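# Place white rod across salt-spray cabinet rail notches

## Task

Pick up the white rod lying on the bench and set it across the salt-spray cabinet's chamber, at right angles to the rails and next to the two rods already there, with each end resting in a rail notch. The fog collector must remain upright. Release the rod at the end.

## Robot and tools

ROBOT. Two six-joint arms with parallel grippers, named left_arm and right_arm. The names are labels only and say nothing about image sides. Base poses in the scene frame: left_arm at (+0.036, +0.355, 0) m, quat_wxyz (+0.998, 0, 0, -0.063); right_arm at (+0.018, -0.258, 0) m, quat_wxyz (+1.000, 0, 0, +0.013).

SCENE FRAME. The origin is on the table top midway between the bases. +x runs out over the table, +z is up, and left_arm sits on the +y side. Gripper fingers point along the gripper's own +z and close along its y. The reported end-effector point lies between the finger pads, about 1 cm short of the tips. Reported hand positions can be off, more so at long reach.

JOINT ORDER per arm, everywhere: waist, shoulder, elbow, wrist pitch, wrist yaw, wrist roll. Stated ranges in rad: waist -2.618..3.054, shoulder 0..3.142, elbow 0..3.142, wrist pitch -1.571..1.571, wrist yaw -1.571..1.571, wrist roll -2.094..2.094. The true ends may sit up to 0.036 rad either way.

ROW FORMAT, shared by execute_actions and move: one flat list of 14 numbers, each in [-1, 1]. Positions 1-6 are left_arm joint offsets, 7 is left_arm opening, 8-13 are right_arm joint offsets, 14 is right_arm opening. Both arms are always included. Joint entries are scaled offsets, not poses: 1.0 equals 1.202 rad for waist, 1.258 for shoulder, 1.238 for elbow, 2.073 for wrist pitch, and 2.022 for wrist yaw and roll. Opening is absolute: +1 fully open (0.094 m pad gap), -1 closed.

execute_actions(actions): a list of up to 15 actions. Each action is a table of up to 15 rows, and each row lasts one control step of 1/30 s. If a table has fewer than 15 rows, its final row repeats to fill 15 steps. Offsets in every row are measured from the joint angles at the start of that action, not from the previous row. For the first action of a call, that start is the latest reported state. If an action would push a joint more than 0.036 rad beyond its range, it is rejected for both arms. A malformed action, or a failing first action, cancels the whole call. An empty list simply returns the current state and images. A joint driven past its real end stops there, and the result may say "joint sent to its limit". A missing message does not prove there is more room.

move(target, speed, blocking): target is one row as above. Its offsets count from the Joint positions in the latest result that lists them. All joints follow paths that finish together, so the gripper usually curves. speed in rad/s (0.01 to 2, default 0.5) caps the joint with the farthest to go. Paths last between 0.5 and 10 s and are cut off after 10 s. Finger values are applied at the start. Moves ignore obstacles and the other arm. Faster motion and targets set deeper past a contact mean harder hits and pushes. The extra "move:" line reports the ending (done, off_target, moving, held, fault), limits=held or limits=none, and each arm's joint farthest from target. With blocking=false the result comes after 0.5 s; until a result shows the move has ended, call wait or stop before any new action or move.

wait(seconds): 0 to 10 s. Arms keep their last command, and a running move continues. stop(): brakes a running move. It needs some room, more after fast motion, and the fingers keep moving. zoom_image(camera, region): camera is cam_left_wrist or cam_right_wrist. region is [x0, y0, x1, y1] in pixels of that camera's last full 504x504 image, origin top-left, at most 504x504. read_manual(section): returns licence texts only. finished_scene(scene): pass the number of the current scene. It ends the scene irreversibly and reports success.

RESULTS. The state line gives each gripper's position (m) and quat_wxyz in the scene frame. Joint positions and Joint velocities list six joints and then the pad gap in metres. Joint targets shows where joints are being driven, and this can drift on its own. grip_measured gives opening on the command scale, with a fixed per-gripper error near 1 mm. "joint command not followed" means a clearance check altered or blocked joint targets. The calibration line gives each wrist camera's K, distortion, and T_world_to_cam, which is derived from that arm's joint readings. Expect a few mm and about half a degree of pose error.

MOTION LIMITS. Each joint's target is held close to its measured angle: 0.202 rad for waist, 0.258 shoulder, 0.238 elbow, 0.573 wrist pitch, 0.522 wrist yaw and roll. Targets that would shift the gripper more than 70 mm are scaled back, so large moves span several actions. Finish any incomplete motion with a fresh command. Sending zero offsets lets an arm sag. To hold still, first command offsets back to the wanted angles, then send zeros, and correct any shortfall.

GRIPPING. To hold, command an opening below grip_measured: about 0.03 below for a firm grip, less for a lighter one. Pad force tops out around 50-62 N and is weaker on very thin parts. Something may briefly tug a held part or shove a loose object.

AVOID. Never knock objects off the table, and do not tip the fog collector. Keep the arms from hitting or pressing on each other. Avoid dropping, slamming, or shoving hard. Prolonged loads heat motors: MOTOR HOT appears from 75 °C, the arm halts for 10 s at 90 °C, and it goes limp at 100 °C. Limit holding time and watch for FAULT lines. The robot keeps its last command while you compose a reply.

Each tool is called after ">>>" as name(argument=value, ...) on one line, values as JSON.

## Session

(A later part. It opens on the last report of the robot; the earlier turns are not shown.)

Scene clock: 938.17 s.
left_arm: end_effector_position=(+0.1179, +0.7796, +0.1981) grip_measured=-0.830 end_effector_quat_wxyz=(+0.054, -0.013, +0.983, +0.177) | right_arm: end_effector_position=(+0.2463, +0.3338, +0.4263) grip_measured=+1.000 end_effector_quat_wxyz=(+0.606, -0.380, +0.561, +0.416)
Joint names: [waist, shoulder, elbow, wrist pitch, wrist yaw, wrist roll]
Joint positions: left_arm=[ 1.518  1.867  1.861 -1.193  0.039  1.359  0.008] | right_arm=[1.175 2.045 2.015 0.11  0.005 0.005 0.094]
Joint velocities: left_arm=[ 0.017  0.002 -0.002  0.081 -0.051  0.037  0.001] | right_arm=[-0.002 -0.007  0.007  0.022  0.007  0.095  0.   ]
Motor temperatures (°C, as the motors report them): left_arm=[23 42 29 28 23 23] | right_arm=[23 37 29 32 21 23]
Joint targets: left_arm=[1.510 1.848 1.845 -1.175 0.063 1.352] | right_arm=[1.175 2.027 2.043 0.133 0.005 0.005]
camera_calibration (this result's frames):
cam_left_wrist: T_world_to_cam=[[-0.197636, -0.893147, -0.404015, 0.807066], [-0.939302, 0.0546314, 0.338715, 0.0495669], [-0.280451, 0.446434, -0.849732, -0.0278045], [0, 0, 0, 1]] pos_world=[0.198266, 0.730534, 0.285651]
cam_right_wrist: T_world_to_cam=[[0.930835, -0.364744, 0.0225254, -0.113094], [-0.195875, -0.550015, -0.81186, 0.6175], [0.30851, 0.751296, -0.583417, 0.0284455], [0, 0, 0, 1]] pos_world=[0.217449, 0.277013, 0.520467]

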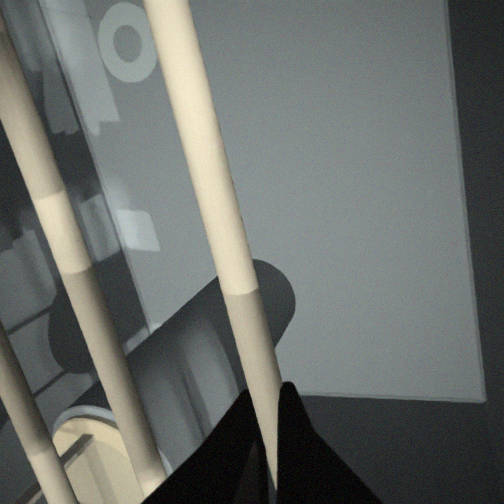

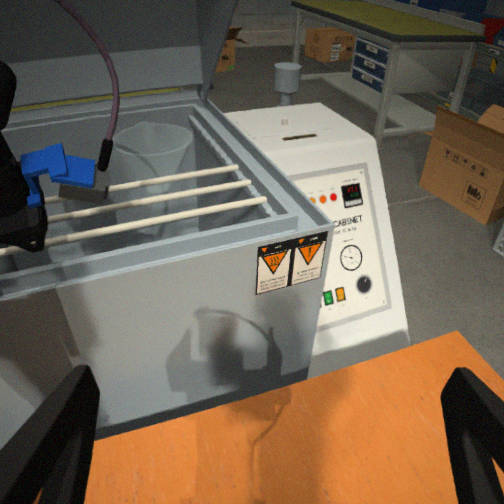

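>>> execute_actions(actions=[[[-0.004,-0.018,-0.010,0.008,0.010,-0.002,-0.87,0,-0.0143,0.0226,0.011,0,0,1],[-0.004,-0.018,-0.007,0.007,0.010,-0.002,-0.87,0,-0.0143,0.0226,0.011,0,0,1],[-0.004,-0.018,-0.004,0.006,0.010,-0.002,-0.87,0,-0.0143,0.0226,0.011,0,0,1],[-0.004,-0.018,-0.002,0.005,0.010,-0.002,-0.86,0,-0.0143,0.0226,0.011,0,0,1],[-0.004,-0.018,0.0,0.004,0.010,-0.002,-0.85,0,-0.0143,0.0226,0.011,0,0,1],[-0.004,-0.018,0.0,0.004,0.010,-0.002,-0.84,0,-0.0143,0.0226,0.011,0,0,1],[-0.004,-0.018,0.0,0.004,0.010,-0.002,-0.83,0,-0.0143,0.0226,0.011,0,0,1],[-0.004,-0.018,0.0,0.004,0.010,-0.002,-0.82,0,-0.0143,0.0226,0.011,0,0,1],[-0.004,-0.018,0.0,0.004,0.010,-0.002,-0.81,0,-0.0143,0.0226,0.011,0,0,1],[-0.004,-0.018,0.0,0.004,0.010,-0.002,-0.80,0,-0.0143,0.0226,0.011,0,0,1],[-0.004,-0.018,0.0,0.004,0.010,-0.002,-0.78,0,-0.0143,0.0226,0.011,0,0,1],[-0.004,-0.018,0.0,0.004,0.010,-0.002,-0.75,0,-0.0143,0.0226,0.011,0,0,1],[-0.004,-0.018,0.0,0.004,0.010,-0.002,-0.72,0,-0.0143,0.0226,0.011,0,0,1],[-0.004,-0.018,0.0,0.004,0.010,-0.002,-0.68,0,-0.0143,0.0226,0.011,0,0,1],[-0.004,-0.018,0.0,0.004,0.010,-0.002,-0.64,0,-0.0143,0.0226,0.011,0,0,1]]])

Scene clock: 950.60 s.
left_arm: end_effector_position=(+0.1180, +0.7801, +0.1983) grip_measured=-0.661 end_effector_quat_wxyz=(+0.055, -0.013, +0.982, +0.178) | right_arm: end_effector_position=(+0.2463, +0.3338, +0.4263) grip_measured=+1.000 end_effector_quat_wxyz=(+0.606, -0.380, +0.561, +0.416)
Joint names: [waist, shoulder, elbow, wrist pitch, wrist yaw, wrist roll]
Joint positions: left_arm=[ 1.518  1.867  1.861 -1.191  0.039  1.359  0.016] | right_arm=[1.175 2.045 2.015 0.11  0.005 0.005 0.094]
Joint velocities: left_arm=[ 0.002  0.017  0.007 -0.037 -0.051  0.007  0.037] | right_arm=[-0.012 -0.022  0.002  0.066 -0.007  0.007  0.   ]
Motor temperatures (°C, as the motors report them): left_arm=[23 42 29 28 23 23] | right_arm=[23 37 29 32 21 23]
Joint targets: left_arm=[1.513 1.845 1.861 -1.185 0.059 1.355] | right_arm=[1.175 2.027 2.043 0.133 0.005 0.005]
camera_calibration (this result's frames):
cam_left_wrist: T_world_to_cam=[[-0.197481, -0.892385, -0.40577, 0.807277], [-0.939527, 0.0541477, 0.338168, 0.0501334], [-0.279804, 0.448014, -0.849113, -0.0292352], [0, 0, 0, 1]] pos_world=[0.198344, 0.730785, 0.285791]
cam_right_wrist: T_world_to_cam=[[0.930835, -0.364744, 0.0225254, -0.113094], [-0.195875, -0.550015, -0.81186, 0.6175], [0.30851, 0.751296, -0.583417, 0.0284455], [0, 0, 0, 1]] pos_world=[0.217449, 0.277013, 0.520467]

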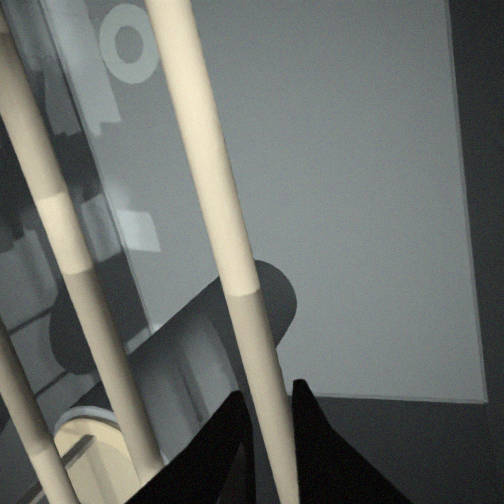

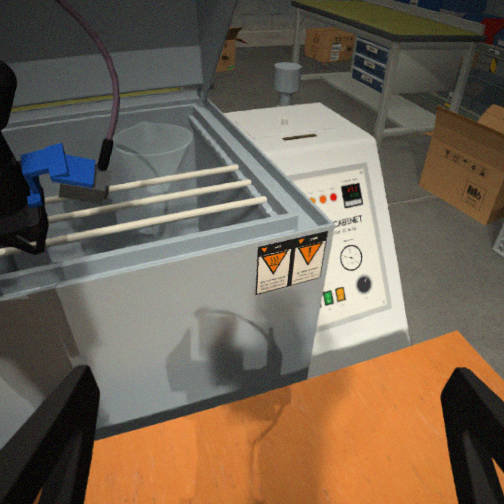

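>>> execute_actions(actions=[[[-0.004,-0.0175,0.0,0.003,0.010,-0.002,-0.60,0,-0.0143,0.0226,0.011,0,0,1],[-0.004,-0.0175,0.004,0.003,0.010,-0.002,-0.55,0,-0.0143,0.0226,0.011,0,0,1],[-0.004,-0.0175,0.008,0.002,0.010,-0.002,-0.50,0,-0.0143,0.0226,0.011,0,0,1],[-0.004,-0.0175,0.012,0.001,0.010,-0.002,-0.45,0,-0.0143,0.0226,0.011,0,0,1],[-0.004,-0.0175,0.016,0.0,0.010,-0.002,-0.42,0,-0.0143,0.0226,0.011,0,0,1],[-0.004,-0.0175,0.020,-0.002,0.010,-0.002,-0.40,0,-0.0143,0.0226,0.011,0,0,1],[-0.004,-0.017,0.025,-0.004,0.010,-0.002,-0.40,0,-0.0143,0.0226,0.011,0,0,1],[-0.004,-0.016,0.030,-0.007,0.010,-0.002,-0.40,0,-0.0143,0.0226,0.011,0,0,1],[-0.004,-0.015,0.035,-0.010,0.010,-0.002,-0.40,0,-0.0143,0.0226,0.011,0,0,1],[-0.004,-0.014,0.040,-0.013,0.010,-0.002,-0.40,0,-0.0143,0.0226,0.011,0,0,1],[-0.004,-0.013,0.045,-0.016,0.010,-0.002,-0.40,0,-0.0143,0.0226,0.011,0,0,1],[-0.004,-0.012,0.050,-0.019,0.010,-0.002,-0.40,0,-0.0143,0.0226,0.011,0,0,1],[-0.004,-0.011,0.055,-0.022,0.010,-0.002,-0.40,0,-0.0143,0.0226,0.011,0,0,1],[-0.004,-0.010,0.060,-0.025,0.010,-0.002,-0.40,0,-0.0143,0.0226,0.011,0,0,1],[-0.004,-0.009,0.065,-0.028,0.010,-0.002,-0.40,0,-0.0143,0.0226,0.011,0,0,1]]])

Scene clock: 982.07 s.
left_arm: end_effector_position=(+0.1188, +0.7839, +0.2130) grip_measured=-0.402 end_effector_quat_wxyz=(+0.058, -0.013, +0.979, +0.193) | right_arm: end_effector_position=(+0.2463, +0.3338, +0.4263) grip_measured=+1.000 end_effector_quat_wxyz=(+0.606, -0.380, +0.561, +0.416)
Joint names: [waist, shoulder, elbow, wrist pitch, wrist yaw, wrist roll]
Joint positions: left_arm=[ 1.518  1.867  1.91  -1.209  0.039  1.359  0.028] | right_arm=[1.175 2.045 2.015 0.11  0.005 0.005 0.094]
Joint velocities: left_arm=[-0.002 -0.007  0.178 -0.11  -0.007 -0.007 -0.   ] | right_arm=[-0.002 -0.027 -0.012 -0.007  0.022  0.022  0.   ]
Motor temperatures (°C, as the motors report them): left_arm=[23 42 30 28 23 23] | right_arm=[23 37 29 32 21 23]
Joint targets: left_arm=[1.513 1.856 1.942 -1.250 0.059 1.355] | right_arm=[1.175 2.027 2.043 0.133 0.005 0.005]
camera_calibration (this result's frames):
cam_left_wrist: T_world_to_cam=[[-0.195195, -0.879779, -0.43346, 0.812542], [-0.941454, 0.044206, 0.33423, 0.0545336], [-0.274887, 0.473323, -0.836901, -0.0412946], [0, 0, 0, 1]] pos_world=[0.198593, 0.731992, 0.299419]
cam_right_wrist: T_world_to_cam=[[0.930835, -0.364744, 0.0225254, -0.113094], [-0.195875, -0.550015, -0.81186, 0.6175], [0.30851, 0.751296, -0.583417, 0.0284455], [0, 0, 0, 1]] pos_world=[0.217449, 0.277013, 0.520467]

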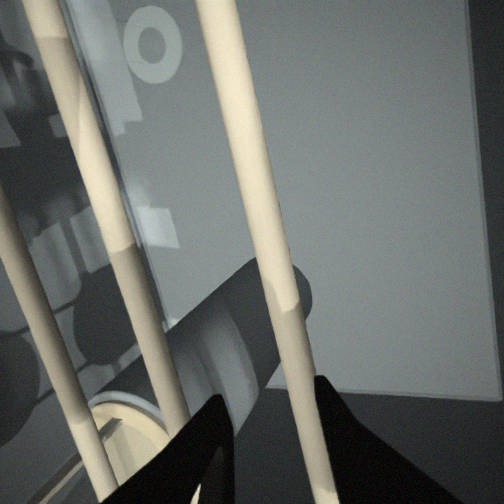

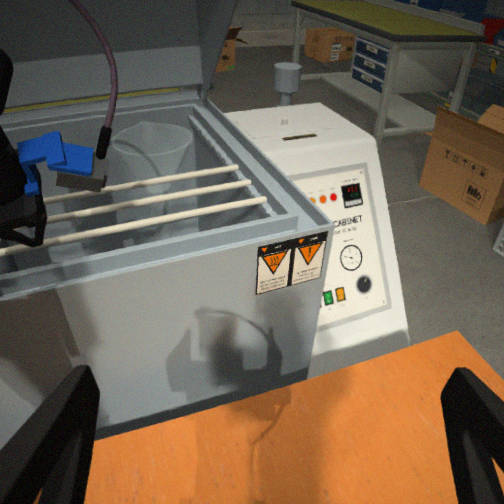

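>>> execute_actions(actions=[])

Scene clock: 986.80 s.
left_arm: end_effector_position=(+0.1183, +0.7810, +0.2149) grip_measured=-0.402 end_effector_quat_wxyz=(+0.057, -0.013, +0.980, +0.189) | right_arm: end_effector_position=(+0.2463, +0.3338, +0.4263) grip_measured=+1.000 end_effector_quat_wxyz=(+0.606, -0.380, +0.561, +0.416)
Joint names: [waist, shoulder, elbow, wrist pitch, wrist yaw, wrist roll]
Joint positions: left_arm=[ 1.518  1.867  1.921 -1.23   0.039  1.359  0.028] | right_arm=[1.175 2.045 2.015 0.11  0.005 0.005 0.094]
Joint velocities: left_arm=[ 0.012  0.002 -0.002 -0.022 -0.007 -0.081 -0.   ] | right_arm=[ 0.002 -0.007 -0.007  0.007  0.037 -0.007  0.   ]
Motor temperatures (°C, as the motors report them): left_arm=[23 42 30 28 23 23] | right_arm=[23 37 29 32 21 23]
Joint targets: left_arm=[1.513 1.856 1.942 -1.250 0.059 1.355] | right_arm=[1.175 2.027 2.043 0.133 0.005 0.005]
camera_calibration (this result's frames):
cam_left_wrist: T_world_to_cam=[[-0.195891, -0.883648, -0.425198, 0.812061], [-0.940911, 0.0472227, 0.335345, 0.0508841], [-0.276247, 0.465765, -0.840684, -0.0316229], [0, 0, 0, 1]] pos_world=[0.198217, 0.729901, 0.301638]
cam_right_wrist: T_world_to_cam=[[0.930835, -0.364744, 0.0225254, -0.113094], [-0.195875, -0.550015, -0.81186, 0.6175], [0.30851, 0.751296, -0.583417, 0.0284455], [0, 0, 0, 1]] pos_world=[0.217449, 0.277013, 0.520467]

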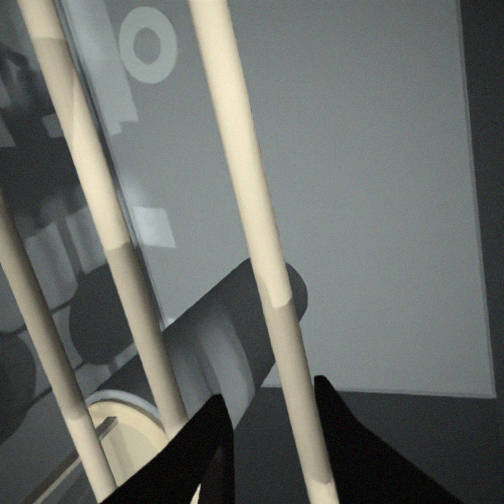

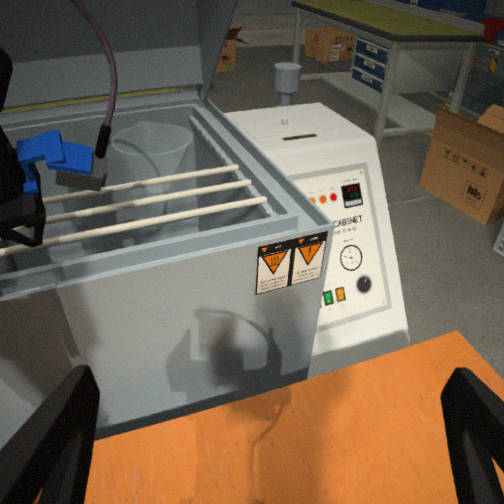

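>>> zoom_image(camera="cam_right_wrist", region=[210, 150, 310, 235])

Region (210, 150, 310, 235) of cam_right_wrist's 504x504 image, scaled by 5.040, with more detail than that image has; it fills the top 428 rows of this view, and the rest is white.

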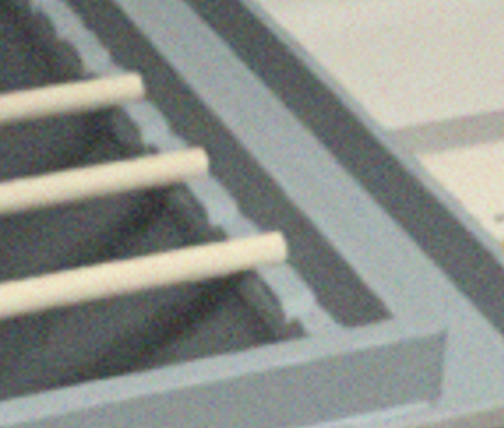

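>>> move(target=[-0.004,-0.006,0.216,-0.1085,0.0,0,-0.40, 0,-0.0143,0.0226,0.011,0,0,1], speed=0.45)

Scene clock: 1015.27 s.
left_arm: end_effector_position=(+0.1154, +0.7659, +0.2766) grip_measured=-0.402 end_effector_quat_wxyz=(+0.061, -0.012, +0.976, +0.210) | right_arm: end_effector_position=(+0.2463, +0.3338, +0.4263) grip_measured=+1.000 end_effector_quat_wxyz=(+0.606, -0.380, +0.561, +0.416)
Joint names: [waist, shoulder, elbow, wrist pitch, wrist yaw, wrist roll]
Joint positions: left_arm=[ 1.518  1.867  2.17  -1.435  0.039  1.359  0.028] | right_arm=[1.175 2.045 2.015 0.11  0.005 0.005 0.094]
Joint velocities: left_arm=[-0.012  0.002 -0.002  0.037  0.037  0.007  0.001] | right_arm=[-0.012 -0.017  0.012  0.037 -0.007  0.007  0.   ]
Motor temperatures (°C, as the motors report them): left_arm=[23 41 31 27 23 23] | right_arm=[23 38 29 32 21 23]
Joint targets: left_arm=[1.513 1.860 2.188 -1.455 0.039 1.359] | right_arm=[1.175 2.027 2.043 0.133 0.005 0.005]
move: off_target (right_arm); limits=none; left_arm: farthest joint: the wrist pitch, 0.020 radians from its target (0.225 radians at the start); right_arm: farthest joint: the elbow, 0.028 radians from its target (0.028 radians at the start)
camera_calibration (this result's frames):
cam_left_wrist: T_world_to_cam=[[-0.192438, -0.86427, -0.464764, 0.82006], [-0.943305, 0.0323924, 0.330344, 0.0412315], [-0.270452, 0.501984, -0.821503, -0.00720536], [0, 0, 0, 1]] pos_world=[0.194756, 0.711034, 0.361594]
cam_right_wrist: T_world_to_cam=[[0.930835, -0.364744, 0.0225254, -0.113094], [-0.195875, -0.550015, -0.81186, 0.6175], [0.30851, 0.751296, -0.583417, 0.0284455], [0, 0, 0, 1]] pos_world=[0.217449, 0.277013, 0.520467]

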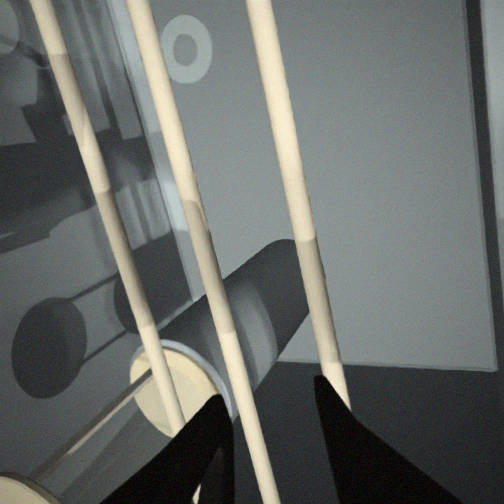

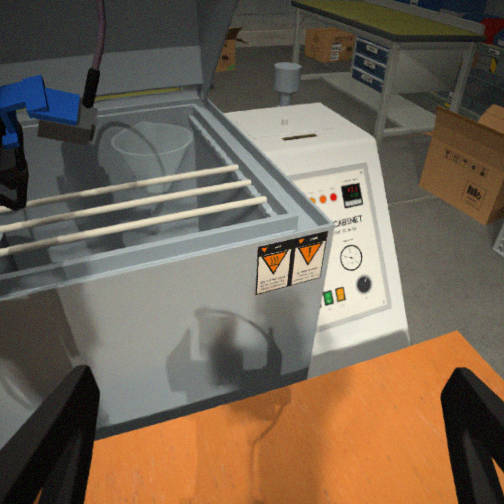

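>>> move(target=[0.464,-0.455,-0.473,0.138,0,0,0.2, 0,-0.0143,0.0226,0.011,0,0,1], speed=0.8)

Scene clock: 1051.00 s.
left_arm: end_effector_position=(-0.0818, +0.6656, +0.3101) grip_measured=+0.198 end_effector_quat_wxyz=(-0.013, -0.267, +0.901, +0.343) | right_arm: end_effector_position=(+0.2463, +0.3338, +0.4263) grip_measured=+1.000 end_effector_quat_wxyz=(+0.606, -0.380, +0.561, +0.416)
Joint names: [waist, shoulder, elbow, wrist pitch, wrist yaw, wrist roll]
Joint positions: left_arm=[ 2.071  1.316  1.599 -1.154  0.031  1.359  0.056] | right_arm=[1.175 2.045 2.015 0.11  0.005 0.005 0.094]
Joint velocities: left_arm=[-0.017 -0.012  0.002 -0.022 -0.037  0.007  0.001] | right_arm=[ 0.007  0.012  0.012  0.051  0.007 -0.051  0.   ]
Motor temperatures (°C, as the motors report them): left_arm=[23 40 31 27 23 23] | right_arm=[23 38 29 32 21 23]
Joint targets: left_arm=[2.076 1.295 1.585 -1.149 0.039 1.359] | right_arm=[1.175 2.027 2.043 0.133 0.005 0.005]
move: off_target (left_arm, right_arm); limits=none; left_arm: farthest joint: the shoulder, 0.021 radians from its target (0.573 radians at the start); right_arm: farthest joint: the elbow, 0.028 radians from its target (0.028 radians at the start)
camera_calibration (this result's frames):
cam_left_wrist: T_world_to_cam=[[0.235087, -0.697096, -0.677341, 0.700659], [-0.786052, -0.546251, 0.289365, 0.258061], [-0.571713, 0.4644, -0.676371, -0.0273216], [0, 0, 0, 1]] pos_world=[0.0225131, 0.642081, 0.381432]
cam_right_wrist: T_world_to_cam=[[0.930835, -0.364744, 0.0225254, -0.113094], [-0.195875, -0.550015, -0.81186, 0.6175], [0.30851, 0.751296, -0.583417, 0.0284455], [0, 0, 0, 1]] pos_world=[0.217449, 0.277013, 0.520467]

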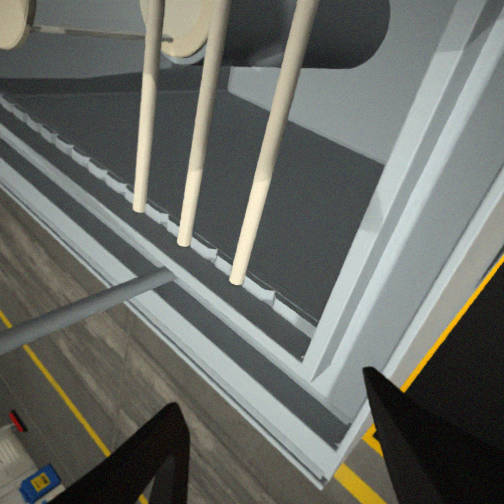

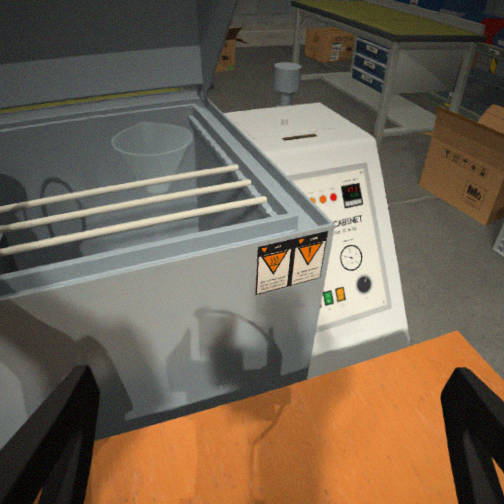

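>>> zoom_image(camera="cam_left_wrist", region=[100, 160, 320, 340])

Region (100, 160, 320, 340) of cam_left_wrist's 504x504 image, scaled by 2.291, with more detail than that image has; it fills the top 412 rows of this view, and the rest is white.

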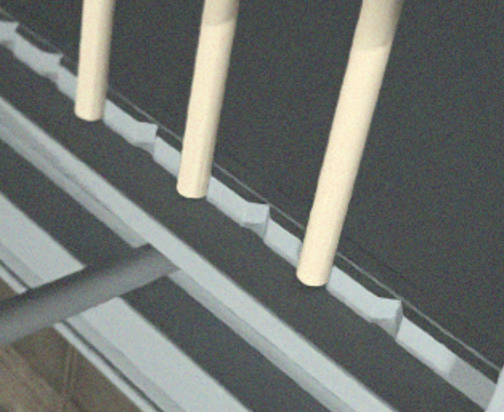

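>>> zoom_image(camera="cam_left_wrist", region=[160, 210, 300, 320])

Region (160, 210, 300, 320) of cam_left_wrist's 504x504 image, scaled by 3.600, with more detail than that image has; it fills the top 396 rows of this view, and the rest is white.

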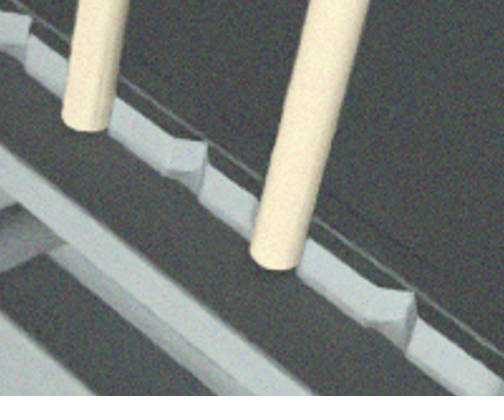

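>>> finished_scene(scene=1)

The scene is finished: the task was done.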